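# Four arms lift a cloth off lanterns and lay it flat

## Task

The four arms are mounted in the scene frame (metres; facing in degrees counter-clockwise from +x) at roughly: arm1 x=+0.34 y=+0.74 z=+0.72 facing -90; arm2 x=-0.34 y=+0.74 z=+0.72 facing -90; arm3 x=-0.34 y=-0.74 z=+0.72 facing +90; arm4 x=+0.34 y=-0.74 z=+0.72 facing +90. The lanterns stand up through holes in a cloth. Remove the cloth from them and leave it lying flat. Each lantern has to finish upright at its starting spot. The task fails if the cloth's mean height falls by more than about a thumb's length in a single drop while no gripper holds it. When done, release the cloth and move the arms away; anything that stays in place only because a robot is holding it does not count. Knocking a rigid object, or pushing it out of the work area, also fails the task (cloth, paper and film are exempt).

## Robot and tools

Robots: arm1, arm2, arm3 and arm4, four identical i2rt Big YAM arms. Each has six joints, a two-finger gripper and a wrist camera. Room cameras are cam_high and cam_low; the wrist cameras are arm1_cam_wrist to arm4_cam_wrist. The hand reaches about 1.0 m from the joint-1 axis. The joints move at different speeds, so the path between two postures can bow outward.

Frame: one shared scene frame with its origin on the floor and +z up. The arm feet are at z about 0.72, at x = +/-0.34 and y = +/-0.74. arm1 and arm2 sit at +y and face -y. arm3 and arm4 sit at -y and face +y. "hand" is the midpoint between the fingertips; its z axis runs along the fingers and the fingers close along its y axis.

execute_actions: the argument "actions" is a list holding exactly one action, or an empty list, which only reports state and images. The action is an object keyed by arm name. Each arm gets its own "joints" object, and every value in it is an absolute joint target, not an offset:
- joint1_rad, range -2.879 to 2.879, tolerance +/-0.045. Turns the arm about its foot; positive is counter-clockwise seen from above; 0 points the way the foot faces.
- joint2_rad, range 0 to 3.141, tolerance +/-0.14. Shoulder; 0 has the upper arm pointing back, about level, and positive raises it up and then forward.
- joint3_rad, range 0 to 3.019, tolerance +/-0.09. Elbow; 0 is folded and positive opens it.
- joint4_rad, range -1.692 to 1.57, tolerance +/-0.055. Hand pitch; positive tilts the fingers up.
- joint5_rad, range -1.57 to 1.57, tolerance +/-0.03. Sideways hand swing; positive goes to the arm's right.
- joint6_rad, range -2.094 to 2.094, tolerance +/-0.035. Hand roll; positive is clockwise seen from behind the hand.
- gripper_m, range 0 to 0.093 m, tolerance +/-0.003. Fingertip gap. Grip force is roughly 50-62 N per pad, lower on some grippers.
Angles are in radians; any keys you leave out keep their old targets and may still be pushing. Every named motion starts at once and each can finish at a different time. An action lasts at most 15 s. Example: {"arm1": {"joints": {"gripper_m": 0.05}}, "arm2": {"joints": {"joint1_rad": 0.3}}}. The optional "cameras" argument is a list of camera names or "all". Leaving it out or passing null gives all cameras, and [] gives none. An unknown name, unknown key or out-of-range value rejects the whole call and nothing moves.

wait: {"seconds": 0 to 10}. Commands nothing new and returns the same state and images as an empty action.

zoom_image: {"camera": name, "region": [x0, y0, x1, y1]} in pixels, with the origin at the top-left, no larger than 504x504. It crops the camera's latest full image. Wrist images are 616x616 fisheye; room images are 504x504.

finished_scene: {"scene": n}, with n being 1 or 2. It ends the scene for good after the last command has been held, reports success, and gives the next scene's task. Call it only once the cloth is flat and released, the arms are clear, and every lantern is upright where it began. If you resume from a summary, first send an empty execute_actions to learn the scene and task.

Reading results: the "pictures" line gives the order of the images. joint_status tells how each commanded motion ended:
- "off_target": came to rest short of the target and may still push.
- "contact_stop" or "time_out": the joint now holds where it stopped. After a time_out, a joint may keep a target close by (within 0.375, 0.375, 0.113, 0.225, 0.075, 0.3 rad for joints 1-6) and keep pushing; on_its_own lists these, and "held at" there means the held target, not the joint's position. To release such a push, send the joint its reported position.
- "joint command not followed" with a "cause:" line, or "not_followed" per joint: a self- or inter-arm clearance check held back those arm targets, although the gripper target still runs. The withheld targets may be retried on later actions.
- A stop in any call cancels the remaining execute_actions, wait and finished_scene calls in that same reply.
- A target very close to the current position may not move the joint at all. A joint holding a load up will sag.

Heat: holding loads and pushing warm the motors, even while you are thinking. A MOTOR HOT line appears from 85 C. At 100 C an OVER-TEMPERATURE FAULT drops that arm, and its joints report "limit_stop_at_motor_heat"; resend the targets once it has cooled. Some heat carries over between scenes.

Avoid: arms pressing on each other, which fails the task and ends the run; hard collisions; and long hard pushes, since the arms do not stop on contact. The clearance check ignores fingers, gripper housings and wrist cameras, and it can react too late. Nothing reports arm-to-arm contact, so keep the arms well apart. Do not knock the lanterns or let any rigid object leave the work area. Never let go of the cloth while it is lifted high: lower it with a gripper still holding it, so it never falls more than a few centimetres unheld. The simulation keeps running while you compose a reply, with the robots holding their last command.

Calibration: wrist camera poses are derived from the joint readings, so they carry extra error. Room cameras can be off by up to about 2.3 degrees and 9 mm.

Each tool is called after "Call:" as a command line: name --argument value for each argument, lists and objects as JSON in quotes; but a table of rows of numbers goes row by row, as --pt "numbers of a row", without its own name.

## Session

Call:
execute_actions --actions '[]'

Scene clock: 0.00 s.
Motor temperatures (°C, as the motors report them): arm1=[23 24 24 20 22 21] | arm2=[21 23 25 24 20 22] | arm3=[22 23 26 21 22 22] | arm4=[20 24 24 21 20 22]
arm1.joint_positions: joint1_rad=+0.004 joint2_rad=+0.448 joint3_rad=+1.468 joint4_rad=-1.524 joint5_rad=-0.017 joint6_rad=-0.016 gripper_m=+0.094
arm1.joint_status: not commanded
arm1.hand: x=+0.3426 y=+0.6224 z=+1.3034 quat_wxyz=(-0.368, -0.592, -0.621, +0.360) (m; scene frame)
arm2.joint_positions: joint1_rad=-0.013 joint2_rad=+0.446 joint3_rad=+1.461 joint4_rad=-1.526 joint5_rad=+0.002 joint6_rad=+0.004 gripper_m=+0.094
arm2.joint_status: not commanded
arm2.hand: x=-0.3396 y=+0.6126 z=+1.3664 quat_wxyz=(-0.352, -0.621, -0.601, +0.360) (m; scene frame)
arm3.joint_positions: joint1_rad=+0.009 joint2_rad=+0.439 joint3_rad=+1.449 joint4_rad=-1.519 joint5_rad=-0.011 joint6_rad=+0.005 gripper_m=+0.095
arm3.joint_status: not commanded
arm3.hand: x=-0.3465 y=-0.6188 z=+1.3324 quat_wxyz=(-0.350, +0.624, -0.592, -0.370) (m; scene frame)
arm4.joint_positions: joint1_rad=+0.002 joint2_rad=+0.439 joint3_rad=+1.476 joint4_rad=-1.542 joint5_rad=+0.004 joint6_rad=+0.007 gripper_m=+0.094
arm4.joint_status: not commanded
arm4.hand: x=+0.3418 y=-0.6272 z=+1.3910 quat_wxyz=(-0.367, +0.594, -0.621, -0.357) (m; scene frame)
pictures: arm1_cam_wrist, arm2_cam_wrist, arm3_cam_wrist, arm4_cam_wrist, cam_high, cam_low
Images, in order (width x height): arm1_cam_wrist 616x616, arm2_cam_wrist 616x616, arm3_cam_wrist 616x616, arm4_cam_wrist 616x616, cam_high 504x504, cam_low 504x504.

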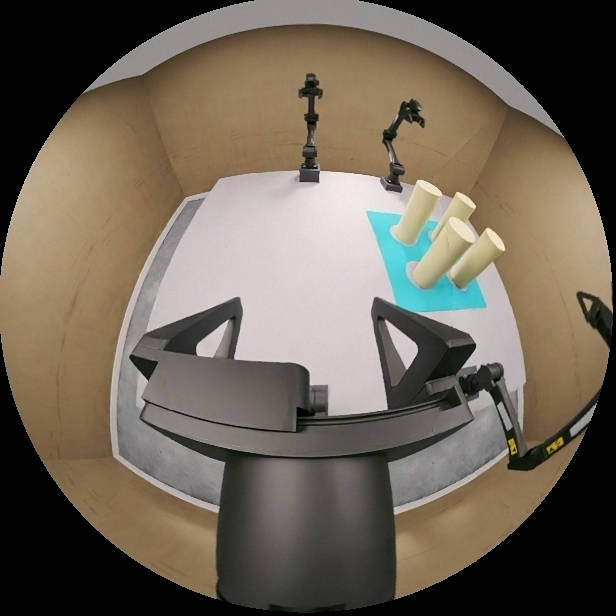

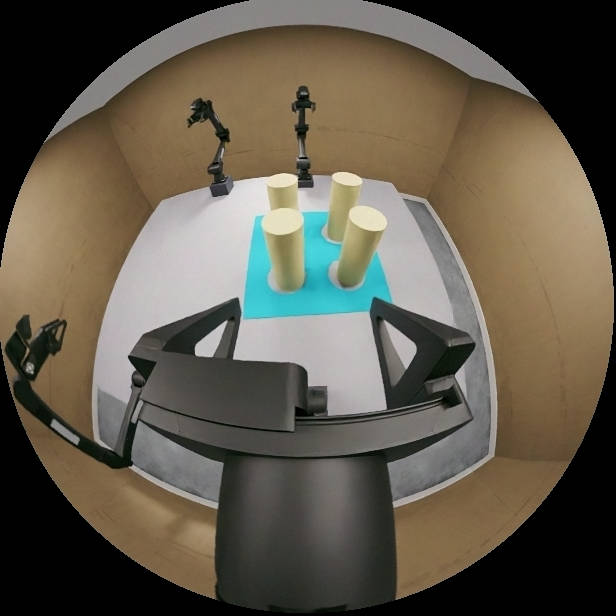

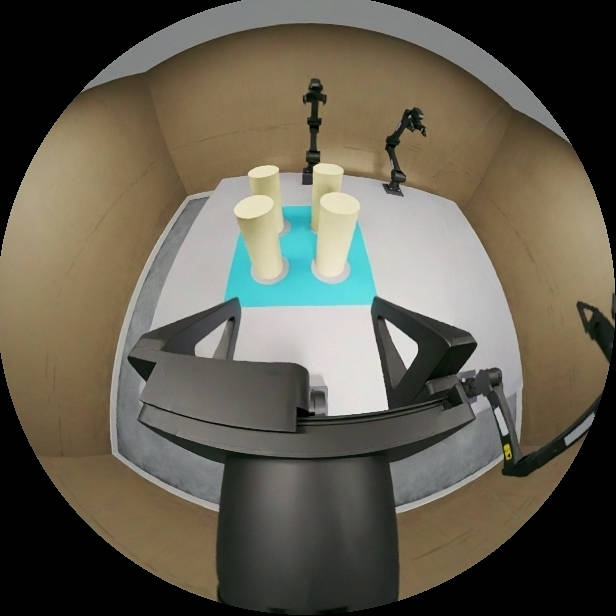

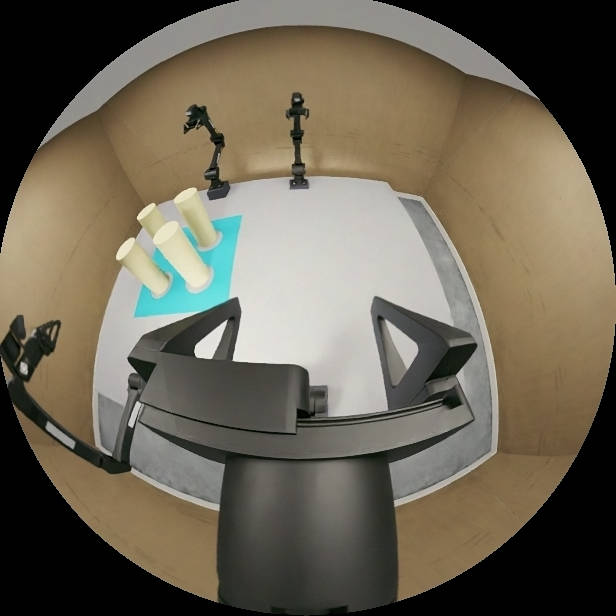

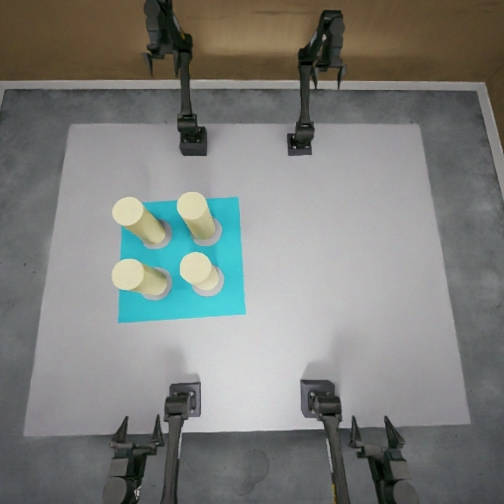

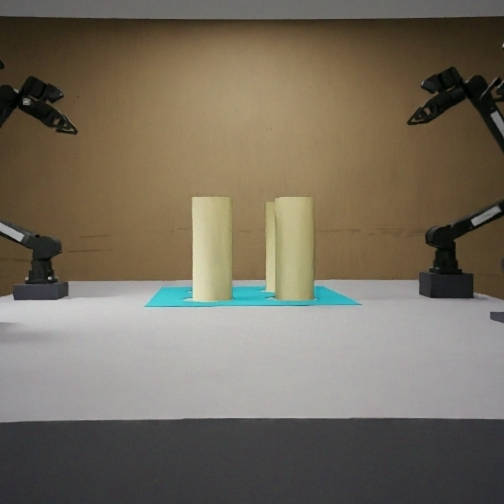

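Call:
zoom_image --camera "cam_high" --region '[90, 180, 270, 350]'

Region (90, 180, 270, 350) of cam_high's 504x504 image, scaled by 2.800, with more detail than that image has.

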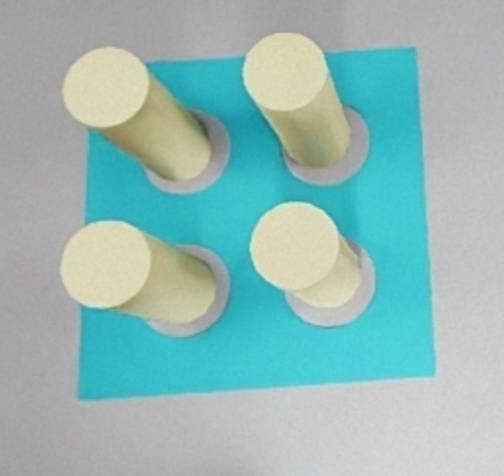

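Call:
execute_actions --actions '[{"arm1": {"joints": {"joint1_rad": -0.828, "joint2_rad": 1.3, "joint3_rad": 1.405, "joint4_rad": -1.0, "joint6_rad": -1.57, "gripper_m": 0.08}}, "arm2": {"joints": {"joint1_rad": -0.72, "joint2_rad": 1.3, "joint3_rad": 1.58, "joint4_rad": -1.05, "gripper_m": 0.08}}, "arm3": {"joints": {"joint1_rad": 0.70, "joint2_rad": 1.3, "joint3_rad": 1.44, "joint4_rad": -1.05, "gripper_m": 0.08}}, "arm4": {"joints": {"joint1_rad": 0.75, "joint2_rad": 1.3, "joint3_rad": 1.34, "joint4_rad": -0.81, "joint6_rad": 1.57, "gripper_m": 0.08}}}]' --cameras '[]'

Call:
execute_actions --actions '[{"arm1": {"joints": {"joint2_rad": 1.86, "joint3_rad": 1.41, "joint4_rad": -1.0}}, "arm2": {"joints": {"joint2_rad": 2.08, "joint3_rad": 1.585, "joint4_rad": -1.05}}, "arm3": {"joints": {"joint2_rad": 1.935, "joint3_rad": 1.44, "joint4_rad": -1.05}}, "arm4": {"joints": {"joint2_rad": 1.995, "joint3_rad": 1.345, "joint4_rad": -0.81}}}]'

Scene clock: 25.27 s.
Motor temperatures (°C, as the motors report them): arm1=[23 24 27 20 22 21] | arm2=[21 23 27 24 20 22] | arm3=[22 23 28 21 22 22] | arm4=[20 24 26 21 20 22]
arm1.joint_positions: joint1_rad=-0.835 joint2_rad=+1.311 joint3_rad=+1.387 joint4_rad=-1.015 joint5_rad=-0.019 joint6_rad=-1.558 gripper_m=+0.080
arm1.joint_status: all done
arm1.hand: x=-0.0387 y=+0.3904 z=+1.0903 quat_wxyz=(+0.113, -0.382, -0.868, +0.296) (m; scene frame)
arm2.joint_positions: joint1_rad=-0.726 joint2_rad=+1.296 joint3_rad=+1.565 joint4_rad=-1.071 joint5_rad=+0.000 joint6_rad=+0.004 gripper_m=+0.080
arm2.joint_status: all done
arm2.hand: x=-0.6885 y=+0.3518 z=+1.2444 quat_wxyz=(-0.151, -0.849, -0.373, +0.342) (m; scene frame)
arm3.joint_positions: joint1_rad=+0.706 joint2_rad=+1.320 joint3_rad=+1.423 joint4_rad=-1.072 joint5_rad=-0.010 joint6_rad=+0.005 gripper_m=+0.080
arm3.joint_status: all done
arm3.hand: x=-0.6861 y=-0.3666 z=+1.1262 quat_wxyz=(-0.119, +0.875, -0.383, -0.272) (m; scene frame)
arm4.joint_positions: joint1_rad=+0.750 joint2_rad=+1.303 joint3_rad=+1.332 joint4_rad=-0.826 joint5_rad=+0.005 joint6_rad=+1.556 gripper_m=+0.080
arm4.joint_status: all done
arm4.hand: x=-0.0178 y=-0.3337 z=+1.1799 quat_wxyz=(+0.127, +0.330, -0.864, -0.359) (m; scene frame)
pictures: none
No camera images: the call's "cameras" was empty. Leave "cameras" out to get every camera's image.

Scene clock: 26.90 s.
Motor temperatures (°C, as the motors report them): arm1=[23 24 27 20 22 21] | arm2=[21 23 27 24 20 22] | arm3=[22 24 28 21 22 22] | arm4=[20 24 26 21 20 22]
arm1.joint_positions: joint1_rad=-0.835 joint2_rad=+1.876 joint3_rad=+1.387 joint4_rad=-1.007 joint5_rad=-0.019 joint6_rad=-1.558 gripper_m=+0.080
arm1.joint_status: all done
arm1.hand: x=-0.0691 y=+0.3594 z=+0.7929 quat_wxyz=(+0.006, -0.404, -0.914, +0.045) (m; scene frame)
arm2.joint_positions: joint1_rad=-0.726 joint2_rad=+2.090 joint3_rad=+1.565 joint4_rad=-1.061 joint5_rad=+0.000 joint6_rad=+0.004 gripper_m=+0.080
arm2.joint_status: all done
arm2.hand: x=-0.7367 y=+0.3000 z=+0.7942 quat_wxyz=(+0.005, -0.916, -0.402, -0.008) (m; scene frame)
arm3.joint_positions: joint1_rad=+0.706 joint2_rad=+1.965 joint3_rad=+1.423 joint4_rad=-1.064 joint5_rad=-0.010 joint6_rad=+0.005 gripper_m=+0.080
arm3.joint_status: all done
arm3.hand: x=-0.7078 y=-0.3374 z=+0.7870 quat_wxyz=(+0.006, +0.915, -0.404, +0.016) (m; scene frame)
arm4.joint_positions: joint1_rad=+0.750 joint2_rad=+1.998 joint3_rad=+1.332 joint4_rad=-0.816 joint5_rad=+0.005 joint6_rad=+1.557 gripper_m=+0.080
arm4.joint_status: all done
arm4.hand: x=-0.0333 y=-0.3144 z=+0.7975 quat_wxyz=(+0.013, +0.356, -0.933, -0.046) (m; scene frame)
pictures: arm1_cam_wrist, arm2_cam_wrist, arm3_cam_wrist, arm4_cam_wrist, cam_high, cam_low
camera_calibration (this result's frames):
arm1_cam_wrist: T_world_to_cam=[[-0.737059, -0.67111, 0.0797234, 0.129567], [-0.525715, 0.643472, 0.556388, -0.705397], [-0.424697, 0.368179, -0.827089, 0.624673], [0, 0, 0, 1]] pos_world=[-0.0100428, 0.310865, 0.898805]
arm2_cam_wrist: T_world_to_cam=[[-0.732231, 0.681048, -0.00328769, -0.734098], [0.541314, 0.584912, 0.604035, -0.251998], [0.4133, 0.440513, -0.796951, 0.927012], [0, 0, 0, 1]] pos_world=[-0.784253, 0.238991, 0.888585]
arm3_cam_wrist: T_world_to_cam=[[0.737028, 0.675857, -0.00284974, 0.753267], [0.537966, -0.584093, 0.607806, -0.286298], [0.409125, -0.449503, -0.79408, 0.887906], [0, 0, 0, 1]] pos_world=[-0.764425, -0.27721, 0.881229]
arm4_cam_wrist: T_world_to_cam=[[0.668782, -0.737367, -0.09498, -0.135328], [-0.564603, -0.586846, 0.580375, -0.663632], [-0.483688, -0.334518, -0.808792, 0.644392], [0, 0, 0, 1]] pos_world=[0.0275, -0.273675, 0.893481]
Images, in order (width x height): arm1_cam_wrist 616x616, arm2_cam_wrist 616x616, arm3_cam_wrist 616x616, arm4_cam_wrist 616x616, cam_high 504x504, cam_low 504x504.

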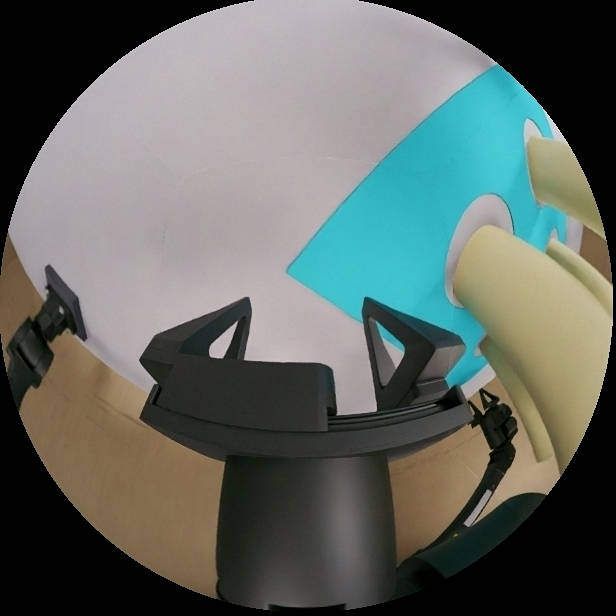

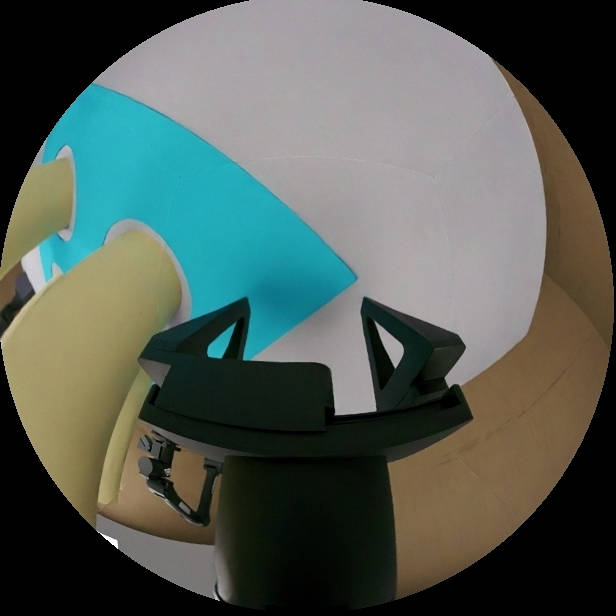

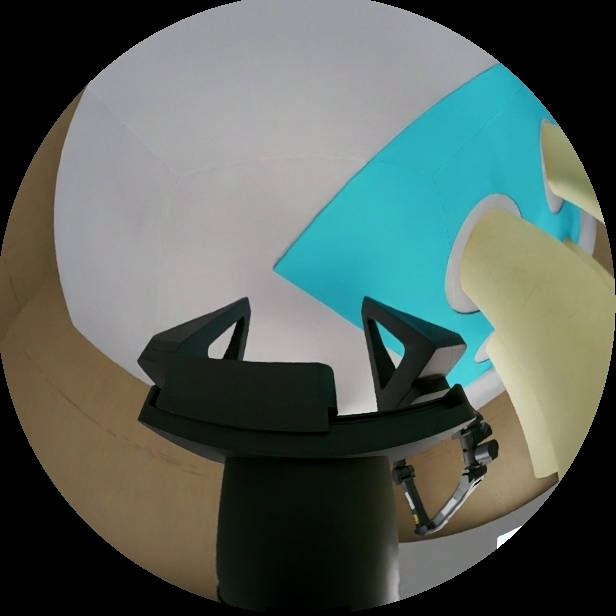

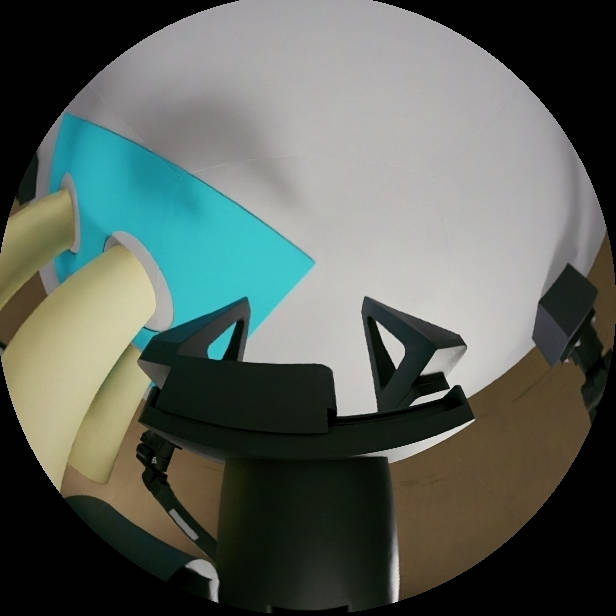

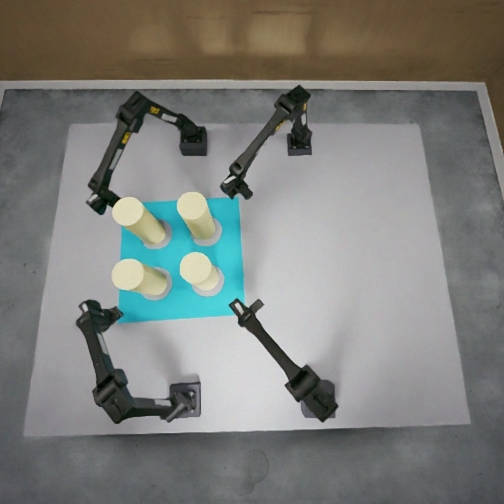

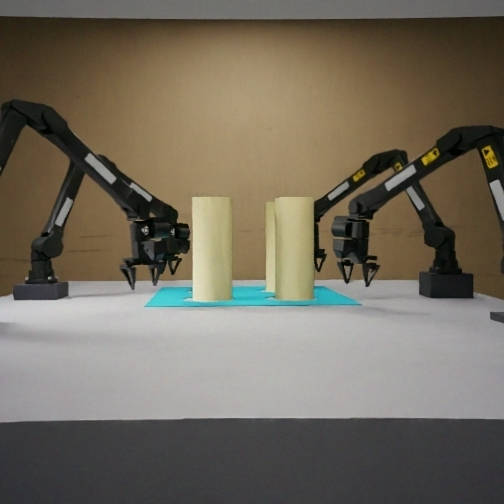

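Call:
execute_actions --actions '[{"arm1": {"joints": {"joint2_rad": 1.997, "joint3_rad": 1.327, "joint4_rad": -0.80}}, "arm2": {"joints": {"joint1_rad": -0.75, "joint2_rad": 2.20, "joint3_rad": 1.483, "joint4_rad": -0.853}}, "arm3": {"joints": {"joint2_rad": 2.088, "joint3_rad": 1.375, "joint4_rad": -0.858}}, "arm4": {"joints": {"joint2_rad": 2.158, "joint3_rad": 1.314, "joint4_rad": -0.626}}}]' --cameras '["arm1_cam_wrist", "arm2_cam_wrist", "arm3_cam_wrist", "arm4_cam_wrist"]'

Scene clock: 36.47 s.
Motor temperatures (°C, as the motors report them): arm1=[23 25 28 20 22 21] | arm2=[21 24 28 24 20 22] | arm3=[22 25 29 21 22 22] | arm4=[20 25 27 21 20 22]
arm1.joint_positions: joint1_rad=-0.834 joint2_rad=+1.966 joint3_rad=+1.342 joint4_rad=-0.828 joint5_rad=-0.018 joint6_rad=-1.559 gripper_m=+0.080
arm1.joint_status: all done
arm1.hand: x=-0.0792 y=+0.3489 z=+0.7333 quat_wxyz=(+0.015, -0.402, -0.913, +0.066) (m; scene frame)
arm2.joint_positions: joint1_rad=-0.748 joint2_rad=+2.166 joint3_rad=+1.501 joint4_rad=-0.866 joint5_rad=-0.004 joint6_rad=+0.005 gripper_m=+0.080
arm2.joint_status: all done
arm2.hand: x=-0.7487 y=+0.3053 z=+0.7298 quat_wxyz=(-0.008, -0.920, -0.392, +0.016) (m; scene frame)
arm3.joint_positions: joint1_rad=+0.705 joint2_rad=+2.054 joint3_rad=+1.389 joint4_rad=-0.878 joint5_rad=-0.007 joint6_rad=+0.005 gripper_m=+0.080
arm3.joint_status: all done
arm3.hand: x=-0.7175 y=-0.3236 z=+0.7282 quat_wxyz=(-0.008, +0.915, -0.404, -0.012) (m; scene frame)
arm4.joint_positions: joint1_rad=+0.750 joint2_rad=+2.110 joint3_rad=+1.333 joint4_rad=-0.644 joint5_rad=+0.005 joint6_rad=+1.558 gripper_m=+0.080
arm4.joint_status: all done
arm4.hand: x=-0.0474 y=-0.2980 z=+0.7413 quat_wxyz=(+0.023, +0.355, -0.931, -0.075) (m; scene frame)
pictures: arm1_cam_wrist, arm2_cam_wrist, arm3_cam_wrist, arm4_cam_wrist
camera_calibration (this result's frames):
arm1_cam_wrist: T_world_to_cam=[[-0.732574, -0.669128, 0.124911, 0.0864407], [-0.508118, 0.659671, 0.55376, -0.673177], [-0.452937, 0.342201, -0.823254, 0.57899], [0, 0, 0, 1]] pos_world=[-0.016483, 0.303785, 0.838637]
arm2_cam_wrist: T_world_to_cam=[[-0.717259, 0.696762, -0.00794891, -0.736888], [0.57348, 0.596753, 0.561255, -0.158031], [0.395804, 0.398006, -0.827605, 0.90061], [0, 0, 0, 1]] pos_world=[-0.794377, 0.249292, 0.828187]
arm3_cam_wrist: T_world_to_cam=[[0.737542, 0.675301, 0.000849572, 0.74846], [0.560517, -0.61288, 0.556956, -0.193462], [0.376633, -0.410302, -0.830542, 0.867337], [0, 0, 0, 1]] pos_world=[-0.77025, -0.268134, 0.827474]
arm4_cam_wrist: T_world_to_cam=[[0.662952, -0.732169, -0.156278, -0.0723908], [-0.541686, -0.613197, 0.574948, -0.63206], [-0.516788, -0.296509, -0.803126, 0.603147], [0, 0, 0, 1]] pos_world=[0.0173128, -0.261741, 0.836492]
Images, in order (width x height): arm1_cam_wrist 616x616, arm2_cam_wrist 616x616, arm3_cam_wrist 616x616, arm4_cam_wrist 616x616.

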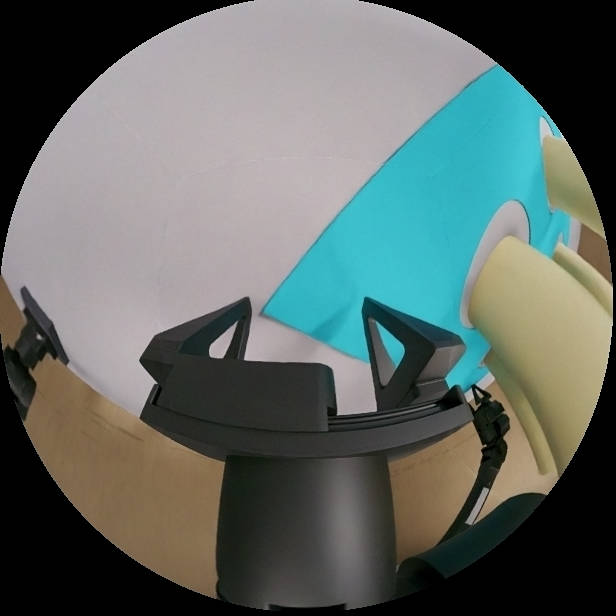

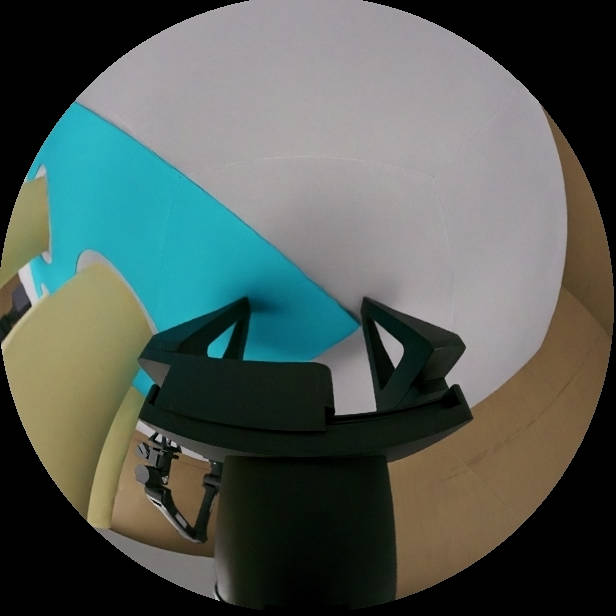

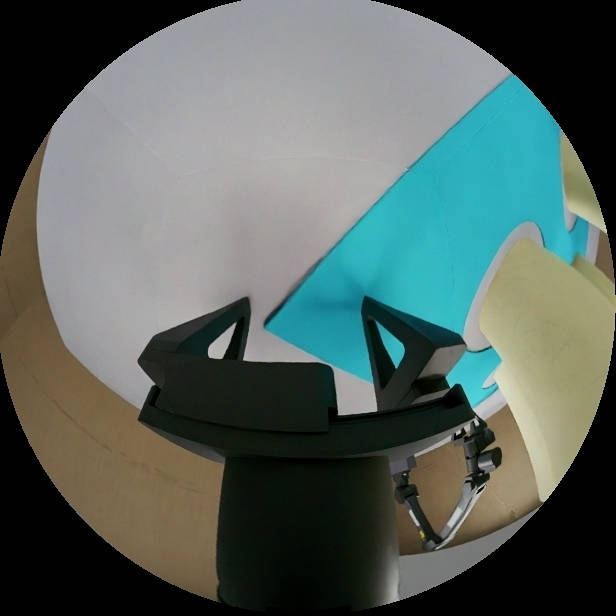

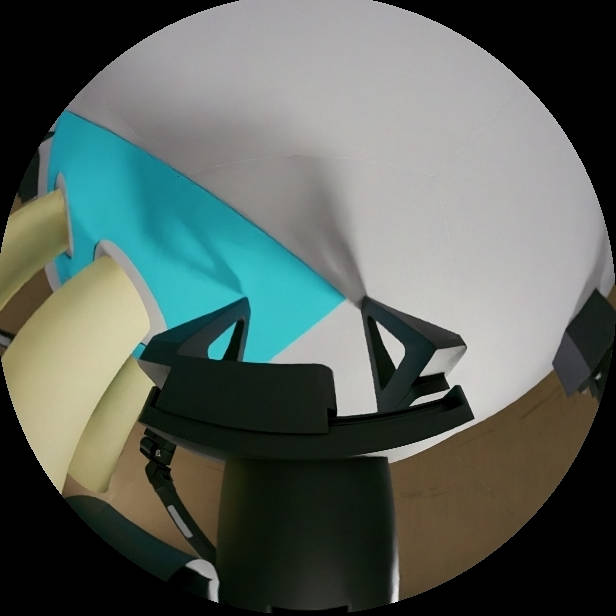

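All four are placed well. Closing.

Call:
execute_actions --actions '[{"arm1": {"joints": {"gripper_m": 0.0}}, "arm2": {"joints": {"gripper_m": 0.0}}, "arm3": {"joints": {"gripper_m": 0.0}}, "arm4": {"joints": {"gripper_m": 0.0}}}]' --cameras '["arm1_cam_wrist", "arm2_cam_wrist", "arm3_cam_wrist", "arm4_cam_wrist"]'

Scene clock: 38.30 s.
Motor temperatures (°C, as the motors report them): arm1=[23 25 28 20 22 21] | arm2=[21 24 28 24 20 22] | arm3=[22 25 29 21 22 22] | arm4=[20 25 27 21 20 22]
arm1.joint_positions: joint1_rad=-0.834 joint2_rad=+1.968 joint3_rad=+1.335 joint4_rad=-0.798 joint5_rad=-0.018 joint6_rad=-1.559 gripper_m=+0.003
arm1.joint_status: all done
arm1.hand: x=-0.0819 y=+0.3464 z=+0.7309 quat_wxyz=(+0.019, -0.402, -0.912, +0.075) (m; scene frame)
arm2.joint_positions: joint1_rad=-0.746 joint2_rad=+2.166 joint3_rad=+1.501 joint4_rad=-0.866 joint5_rad=-0.005 joint6_rad=+0.005 gripper_m=+0.001
arm2.joint_status: all done
arm2.hand: x=-0.7477 y=+0.3044 z=+0.7298 quat_wxyz=(-0.009, -0.920, -0.393, +0.015) (m; scene frame)
arm3.joint_positions: joint1_rad=+0.688 joint2_rad=+2.054 joint3_rad=+1.389 joint4_rad=-0.874 joint5_rad=-0.005 joint6_rad=+0.005 gripper_m=+0.002
arm3.joint_status: all done
arm3.hand: x=-0.7109 y=-0.3166 z=+0.7284 quat_wxyz=(-0.009, +0.911, -0.412, -0.014) (m; scene frame)
arm4.joint_positions: joint1_rad=+0.750 joint2_rad=+2.111 joint3_rad=+1.324 joint4_rad=-0.624 joint5_rad=+0.005 joint6_rad=+1.558 gripper_m=+0.002
arm4.joint_status: all done
arm4.hand: x=-0.0471 y=-0.2983 z=+0.7386 quat_wxyz=(+0.025, +0.355, -0.931, -0.080) (m; scene frame)
pictures: arm1_cam_wrist, arm2_cam_wrist, arm3_cam_wrist, arm4_cam_wrist
camera_calibration (this result's frames):
arm1_cam_wrist: T_world_to_cam=[[-0.730628, -0.667132, 0.14532, 0.0676209], [-0.499713, 0.667516, 0.552005, -0.672281], [-0.465263, 0.330692, -0.82108, 0.578043], [0, 0, 0, 1]] pos_world=[-0.0175996, 0.302717, 0.835895]
arm2_cam_wrist: T_world_to_cam=[[-0.718614, 0.695345, -0.00948028, -0.734945], [0.571683, 0.598466, 0.561263, -0.159907], [0.395945, 0.397911, -0.827583, 0.900708], [0, 0, 0, 1]] pos_world=[-0.793356, 0.248337, 0.828194]
arm3_cam_wrist: T_world_to_cam=[[0.748774, 0.662822, 0.00197162, 0.74198], [0.550878, -0.623962, 0.55426, -0.201352], [0.368606, -0.41393, -0.832341, 0.862279], [0, 0, 0, 1]] pos_world=[-0.762497, -0.260514, 0.827848]
arm4_cam_wrist: T_world_to_cam=[[0.66172, -0.731298, -0.165317, -0.0663462], [-0.538423, -0.616953, 0.573994, -0.630782], [-0.521753, -0.290813, -0.801998, 0.601626], [0, 0, 0, 1]] pos_world=[0.0181751, -0.262721, 0.833599]
Images, in order (width x height): arm1_cam_wrist 616x616, arm2_cam_wrist 616x616, arm3_cam_wrist 616x616, arm4_cam_wrist 616x616.

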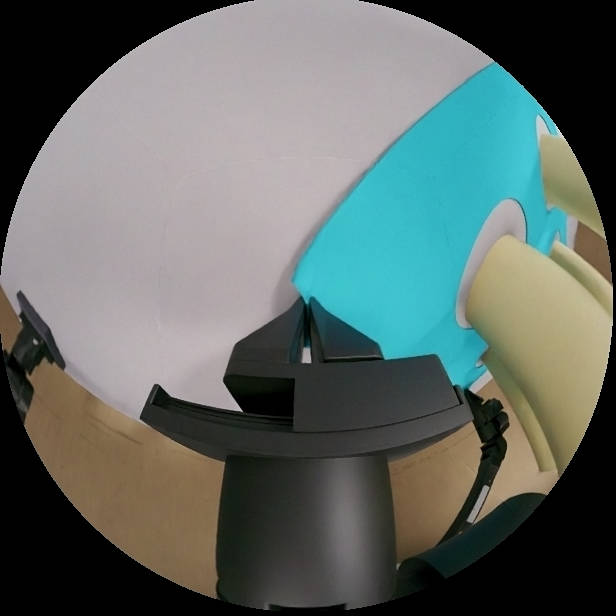

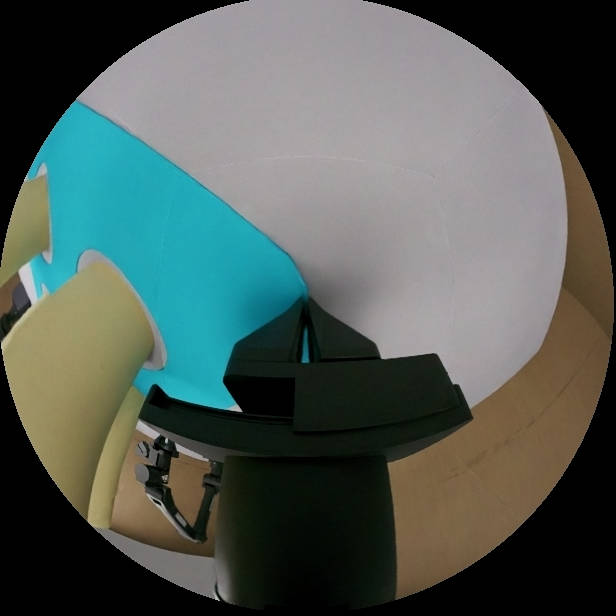

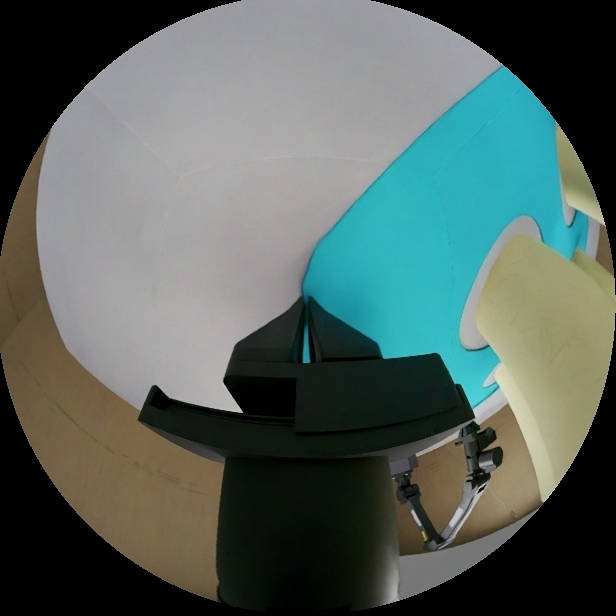

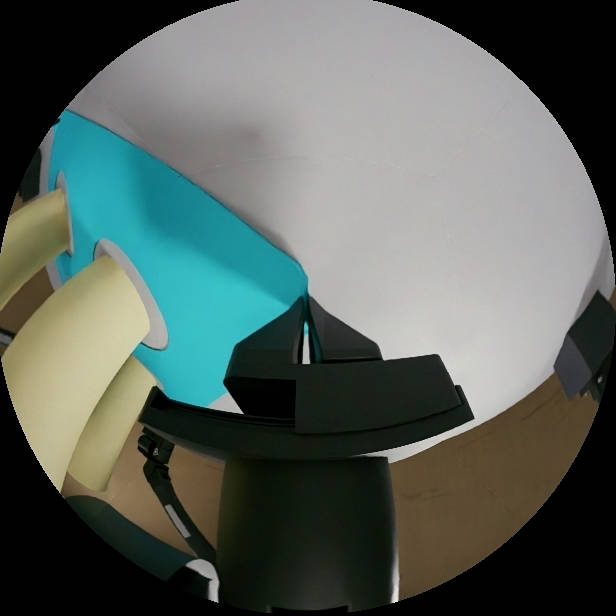

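Call:
execute_actions --actions '[{"arm1": {"joints": {"joint1_rad": -0.831, "joint2_rad": 1.756, "joint3_rad": 1.54, "joint4_rad": -1.17}}, "arm2": {"joints": {"joint1_rad": -0.76, "joint2_rad": 1.884, "joint3_rad": 1.535, "joint4_rad": -1.043}}, "arm3": {"joints": {"joint1_rad": 0.706, "joint2_rad": 1.783, "joint3_rad": 1.48, "joint4_rad": -1.084}}, "arm4": {"joints": {"joint1_rad": 0.748, "joint2_rad": 1.853, "joint3_rad": 1.42, "joint4_rad": -0.967}}}]' --cameras '["cam_high", "cam_low"]'

Scene clock: 58.10 s.
Motor temperatures (°C, as the motors report them): arm1=[23 26 27 20 22 21] | arm2=[21 25 27 24 20 22] | arm3=[22 26 28 21 22 22] | arm4=[20 26 26 21 20 22]
arm1.joint_positions: joint1_rad=-0.834 joint2_rad=+1.762 joint3_rad=+1.522 joint4_rad=-1.150 joint5_rad=-0.018 joint6_rad=-1.560 gripper_m=+0.003
arm1.joint_status: all done
arm1.hand: x=-0.0829 y=+0.3470 z=+0.9034 quat_wxyz=(+0.027, -0.401, -0.911, +0.094) (m; scene frame)
arm2.joint_positions: joint1_rad=-0.746 joint2_rad=+1.892 joint3_rad=+1.501 joint4_rad=-1.032 joint5_rad=-0.007 joint6_rad=+0.005 gripper_m=+0.001
arm2.joint_status: all done
arm2.hand: x=-0.7441 y=+0.3074 z=+0.8852 quat_wxyz=(-0.031, -0.917, -0.392, +0.065) (m; scene frame)
arm3.joint_positions: joint1_rad=+0.690 joint2_rad=+1.781 joint3_rad=+1.452 joint4_rad=-1.070 joint5_rad=-0.002 joint6_rad=+0.005 gripper_m=+0.002
arm3.joint_status: all done
arm3.hand: x=-0.7157 y=-0.3147 z=+0.8968 quat_wxyz=(-0.039, +0.908, -0.409, -0.077) (m; scene frame)
arm4.joint_positions: joint1_rad=+0.750 joint2_rad=+1.848 joint3_rad=+1.413 joint4_rad=-0.947 joint5_rad=+0.005 joint6_rad=+1.558 gripper_m=+0.002
arm4.joint_status: all done
arm4.hand: x=-0.0465 y=-0.2996 z=+0.9052 quat_wxyz=(+0.030, +0.354, -0.930, -0.093) (m; scene frame)
pictures: cam_high, cam_low
Images, in order (width x height): cam_high 504x504, cam_low 504x504.

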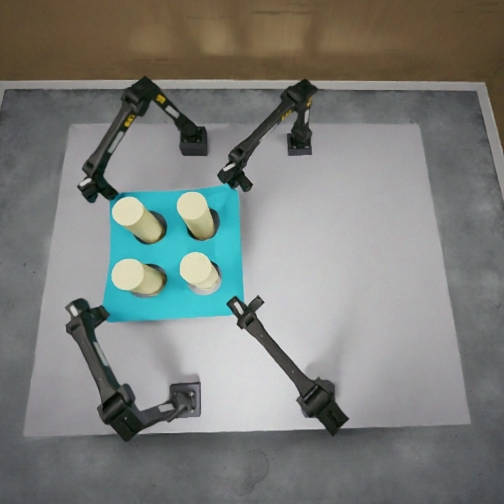

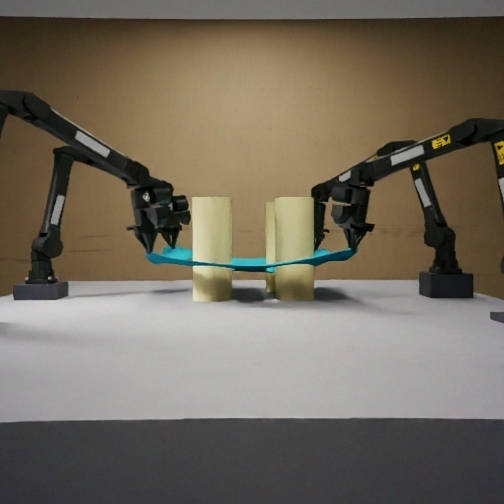

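Call:
execute_actions --actions '[{"arm1": {"joints": {"joint2_rad": 1.592, "joint3_rad": 1.745, "joint4_rad": -1.318}}, "arm2": {"joints": {"joint1_rad": -0.77, "joint2_rad": 1.665, "joint3_rad": 1.668, "joint4_rad": -1.158}}, "arm3": {"joints": {"joint1_rad": 0.715, "joint2_rad": 1.588, "joint3_rad": 1.65, "joint4_rad": -1.22}}, "arm4": {"joints": {"joint2_rad": 1.612, "joint3_rad": 1.52, "joint4_rad": -1.095}}}]' --cameras '["cam_high", "cam_low"]'

Call:
execute_actions --actions '[{"arm1": {"joints": {"joint2_rad": 1.545, "joint3_rad": 2.068, "joint4_rad": -1.40}}, "arm2": {"joints": {"joint2_rad": 1.553, "joint3_rad": 1.893, "joint4_rad": -1.21}}, "arm3": {"joints": {"joint2_rad": 1.503, "joint3_rad": 1.918, "joint4_rad": -1.29}}, "arm4": {"joints": {"joint2_rad": 1.477, "joint3_rad": 1.728, "joint4_rad": -1.148}}}]' --cameras '["cam_high", "cam_low"]'

Scene clock: 62.53 s.
Motor temperatures (°C, as the motors report them): arm1=[23 26 28 20 22 21] | arm2=[21 25 28 24 20 22] | arm3=[22 26 29 21 22 22] | arm4=[20 26 27 21 20 22]
arm1.joint_positions: joint1_rad=-0.833 joint2_rad=+1.605 joint3_rad=+1.724 joint4_rad=-1.298 joint5_rad=-0.018 joint6_rad=-1.560 gripper_m=+0.003
arm1.joint_status: all done
arm1.hand: x=-0.0818 y=+0.3489 z=+1.0712 quat_wxyz=(+0.068, -0.394, -0.897, +0.189) (m; scene frame)
arm2.joint_positions: joint1_rad=-0.747 joint2_rad=+1.674 joint3_rad=+1.635 joint4_rad=-1.149 joint5_rad=-0.008 joint6_rad=+0.005 gripper_m=+0.001
arm2.joint_status: all done
arm2.hand: x=-0.7494 y=+0.3021 z=+1.0629 quat_wxyz=(-0.078, -0.903, -0.386, +0.172) (m; scene frame)
arm3.joint_positions: joint1_rad=+0.692 joint2_rad=+1.589 joint3_rad=+1.619 joint4_rad=-1.208 joint5_rad=+0.000 joint6_rad=+0.005 gripper_m=+0.002
arm3.joint_status: all done
arm3.hand: x=-0.7185 y=-0.3152 z=+1.0677 quat_wxyz=(-0.085, +0.895, -0.402, -0.176) (m; scene frame)
arm4.joint_positions: joint1_rad=+0.750 joint2_rad=+1.614 joint3_rad=+1.511 joint4_rad=-1.076 joint5_rad=+0.005 joint6_rad=+1.558 gripper_m=+0.002
arm4.joint_status: all done
arm4.hand: x=-0.0438 y=-0.3034 z=+1.0708 quat_wxyz=(+0.065, +0.349, -0.916, -0.188) (m; scene frame)
pictures: cam_high, cam_low
Images, in order (width x height): cam_high 504x504, cam_low 504x504.

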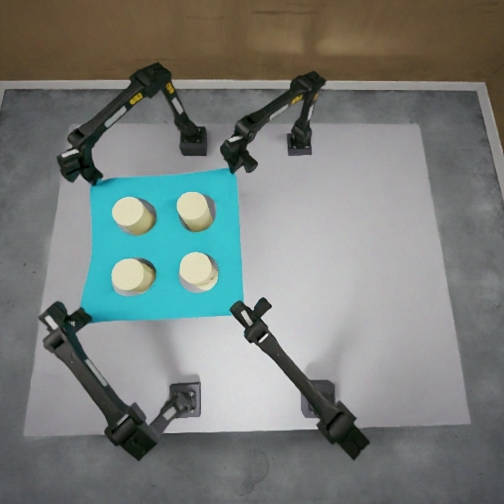

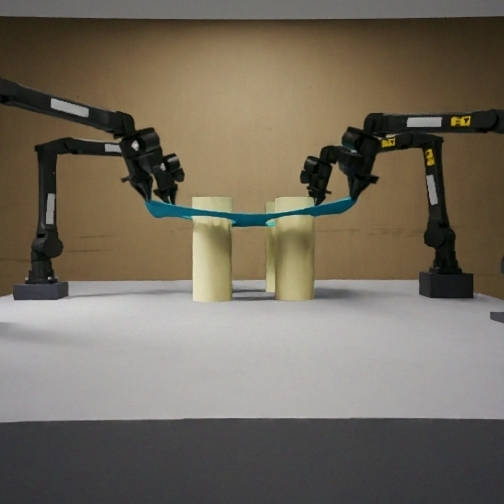

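Scene clock: 63.90 s.
Motor temperatures (°C, as the motors report them): arm1=[23 26 29 20 22 21] | arm2=[21 25 28 24 20 22] | arm3=[22 26 30 21 23 22] | arm4=[20 26 27 21 20 22]
arm1.joint_positions: joint1_rad=-0.833 joint2_rad=+1.556 joint3_rad=+2.030 joint4_rad=-1.383 joint5_rad=-0.018 joint6_rad=-1.560 gripper_m=+0.003
arm1.joint_status: all done
arm1.hand: x=-0.0802 y=+0.3515 z=+1.2373 quat_wxyz=(+0.119, -0.378, -0.864, +0.309) (m; scene frame)
arm2.joint_positions: joint1_rad=-0.747 joint2_rad=+1.556 joint3_rad=+1.852 joint4_rad=-1.204 joint5_rad=-0.008 joint6_rad=+0.005 gripper_m=+0.001
arm2.joint_status: all done
arm2.hand: x=-0.7489 y=+0.3025 z=+1.2333 quat_wxyz=(-0.131, -0.870, -0.372, +0.296) (m; scene frame)
arm3.joint_positions: joint1_rad=+0.693 joint2_rad=+1.500 joint3_rad=+1.879 joint4_rad=-1.278 joint5_rad=+0.000 joint6_rad=+0.005 gripper_m=+0.002
arm3.joint_status: all done
arm3.hand: x=-0.7190 y=-0.3184 z=+1.2376 quat_wxyz=(-0.139, +0.862, -0.385, -0.300) (m; scene frame)
arm4.joint_positions: joint1_rad=+0.750 joint2_rad=+1.482 joint3_rad=+1.711 joint4_rad=-1.131 joint5_rad=+0.004 joint6_rad=+1.558 gripper_m=+0.002
arm4.joint_status: all done
arm4.hand: x=-0.0437 y=-0.3045 z=+1.2389 quat_wxyz=(+0.111, +0.336, -0.882, -0.312) (m; scene frame)
pictures: cam_high, cam_low
Images, in order (width x height): cam_high 504x504, cam_low 504x504.

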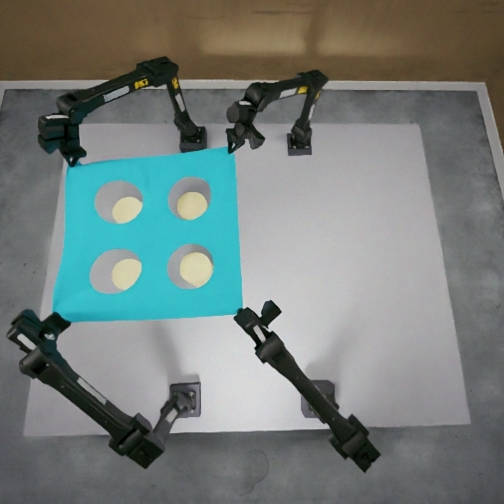

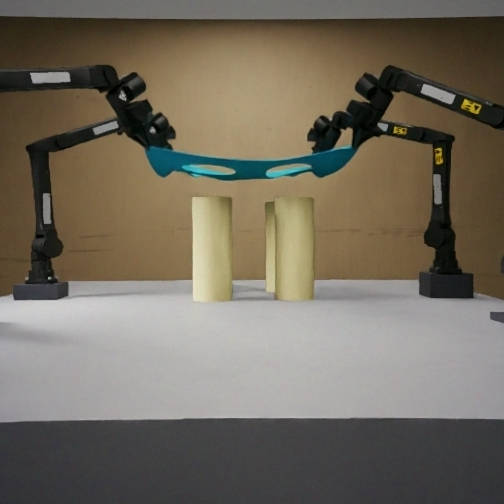

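Call:
execute_actions --actions '[{"arm1": {"joints": {"joint1_rad": -0.54, "joint2_rad": 1.228, "joint3_rad": 1.72, "joint4_rad": -1.39, "joint6_rad": -1.355}}, "arm2": {"joints": {"joint1_rad": -0.455, "joint2_rad": 1.257, "joint3_rad": 1.556, "joint4_rad": -1.195, "joint6_rad": 0.21}}, "arm3": {"joints": {"joint1_rad": 0.39, "joint2_rad": 1.223, "joint3_rad": 1.617, "joint4_rad": -1.29, "joint6_rad": -0.22}}, "arm4": {"joints": {"joint1_rad": 0.44, "joint2_rad": 1.206, "joint3_rad": 1.46, "joint4_rad": -1.16, "joint6_rad": 1.34}}}]' --cameras '["cam_low"]'

Call:
execute_actions --actions '[{"arm1": {"joints": {"joint1_rad": -0.09, "joint2_rad": 1.088, "joint3_rad": 1.62, "joint4_rad": -1.43, "joint6_rad": -1.04}}, "arm2": {"joints": {"joint1_rad": -0.042, "joint2_rad": 1.12, "joint3_rad": 1.45, "joint4_rad": -1.23, "joint6_rad": 0.50}}, "arm3": {"joints": {"joint1_rad": -0.05, "joint2_rad": 1.118, "joint3_rad": 1.538, "joint4_rad": -1.318, "joint6_rad": -0.53}}, "arm4": {"joints": {"joint1_rad": 0.012, "joint2_rad": 1.107, "joint3_rad": 1.381, "joint4_rad": -1.18, "joint6_rad": 1.045}}}]' --cameras '["cam_high", "cam_low"]'

Scene clock: 81.83 s.
Motor temperatures (°C, as the motors report them): arm1=[23 26 31 20 22 21] | arm2=[21 25 30 24 20 22] | arm3=[22 25 33 21 23 22] | arm4=[20 26 29 21 20 22]
arm1.joint_positions: joint1_rad=-0.536 joint2_rad=+1.245 joint3_rad=+1.715 joint4_rad=-1.383 joint5_rad=-0.015 joint6_rad=-1.366 gripper_m=+0.003
arm1.joint_status: all done
arm1.hand: x=+0.1124 y=+0.3503 z=+1.2355 quat_wxyz=(+0.044, -0.333, -0.883, +0.327) (m; scene frame)
arm2.joint_positions: joint1_rad=-0.440 joint2_rad=+1.259 joint3_rad=+1.562 joint4_rad=-1.204 joint5_rad=-0.007 joint6_rad=+0.197 gripper_m=+0.001
arm2.joint_status: all done
arm2.hand: x=-0.5481 y=+0.2997 z=+1.2389 quat_wxyz=(-0.202, -0.846, -0.421, +0.257) (m; scene frame)
arm3.joint_positions: joint1_rad=+0.371 joint2_rad=+1.222 joint3_rad=+1.616 joint4_rad=-1.280 joint5_rad=-0.001 joint6_rad=-0.204 gripper_m=+0.002
arm3.joint_status: all done
arm3.hand: x=-0.5229 y=-0.3175 z=+1.2426 quat_wxyz=(-0.216, +0.836, -0.432, -0.259) (m; scene frame)
arm4.joint_positions: joint1_rad=+0.436 joint2_rad=+1.206 joint3_rad=+1.463 joint4_rad=-1.149 joint5_rad=+0.001 joint6_rad=+1.352 gripper_m=+0.002
arm4.joint_status: all done
arm4.hand: x=+0.1517 y=-0.3064 z=+1.2450 quat_wxyz=(+0.030, +0.287, -0.897, -0.335) (m; scene frame)
pictures: cam_low
Images, in order (width x height): cam_low 504x504.

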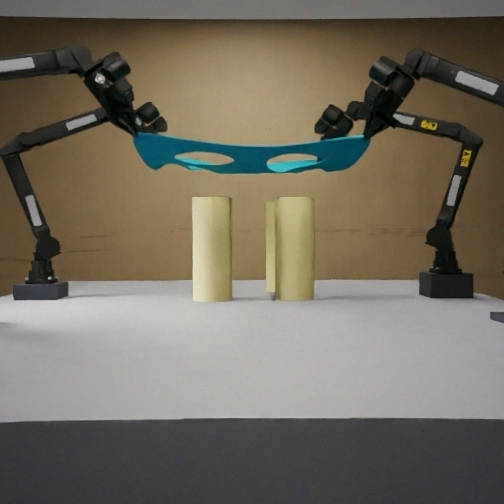

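Scene clock: 83.17 s.
Motor temperatures (°C, as the motors report them): arm1=[23 26 31 20 22 21] | arm2=[21 24 30 24 20 22] | arm3=[22 25 33 21 23 22] | arm4=[20 25 29 21 20 22]
arm1.joint_positions: joint1_rad=-0.098 joint2_rad=+1.094 joint3_rad=+1.613 joint4_rad=-1.417 joint5_rad=-0.014 joint6_rad=-1.050 gripper_m=+0.003
arm1.joint_status: all done
arm1.hand: x=+0.3070 y=+0.3547 z=+1.2402 quat_wxyz=(-0.078, -0.277, -0.900, +0.328) (m; scene frame)
arm2.joint_positions: joint1_rad=-0.035 joint2_rad=+1.121 joint3_rad=+1.452 joint4_rad=-1.215 joint5_rad=-0.007 joint6_rad=+0.487 gripper_m=+0.001
arm2.joint_status: all done
arm2.hand: x=-0.3559 y=+0.3034 z=+1.2410 quat_wxyz=(-0.284, -0.818, -0.467, +0.176) (m; scene frame)
arm3.joint_positions: joint1_rad=-0.060 joint2_rad=+1.138 joint3_rad=+1.532 joint4_rad=-1.299 joint5_rad=-0.002 joint6_rad=-0.515 gripper_m=+0.002
arm3.joint_status: all done
arm3.hand: x=-0.3287 y=-0.3146 z=+1.2344 quat_wxyz=(-0.289, +0.811, -0.483, -0.161) (m; scene frame)
arm4.joint_positions: joint1_rad=+0.025 joint2_rad=+1.112 joint3_rad=+1.381 joint4_rad=-1.166 joint5_rad=+0.001 joint6_rad=+1.057 gripper_m=+0.002
arm4.joint_status: all done
arm4.hand: x=+0.3411 y=-0.3064 z=+1.2400 quat_wxyz=(-0.085, +0.234, -0.913, -0.323) (m; scene frame)
pictures: cam_high, cam_low
Images, in order (width x height): cam_high 504x504, cam_low 504x504.

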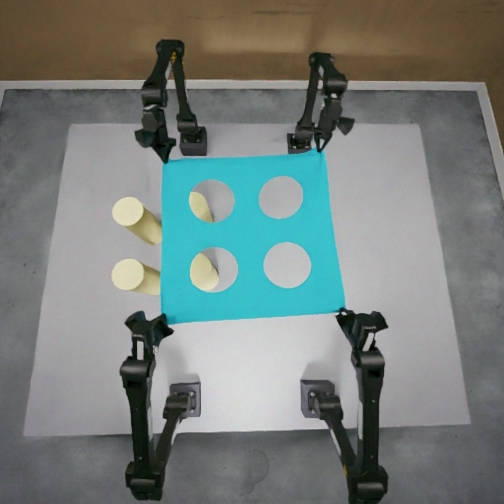

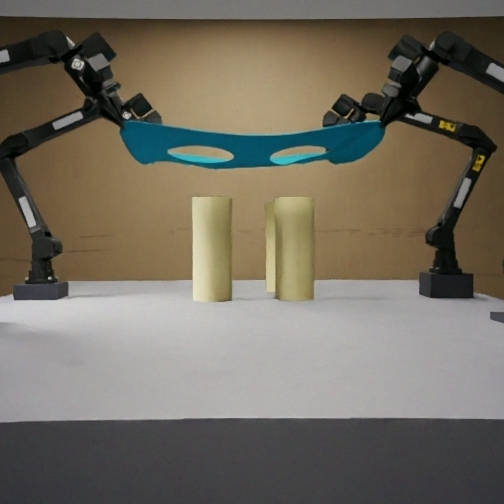

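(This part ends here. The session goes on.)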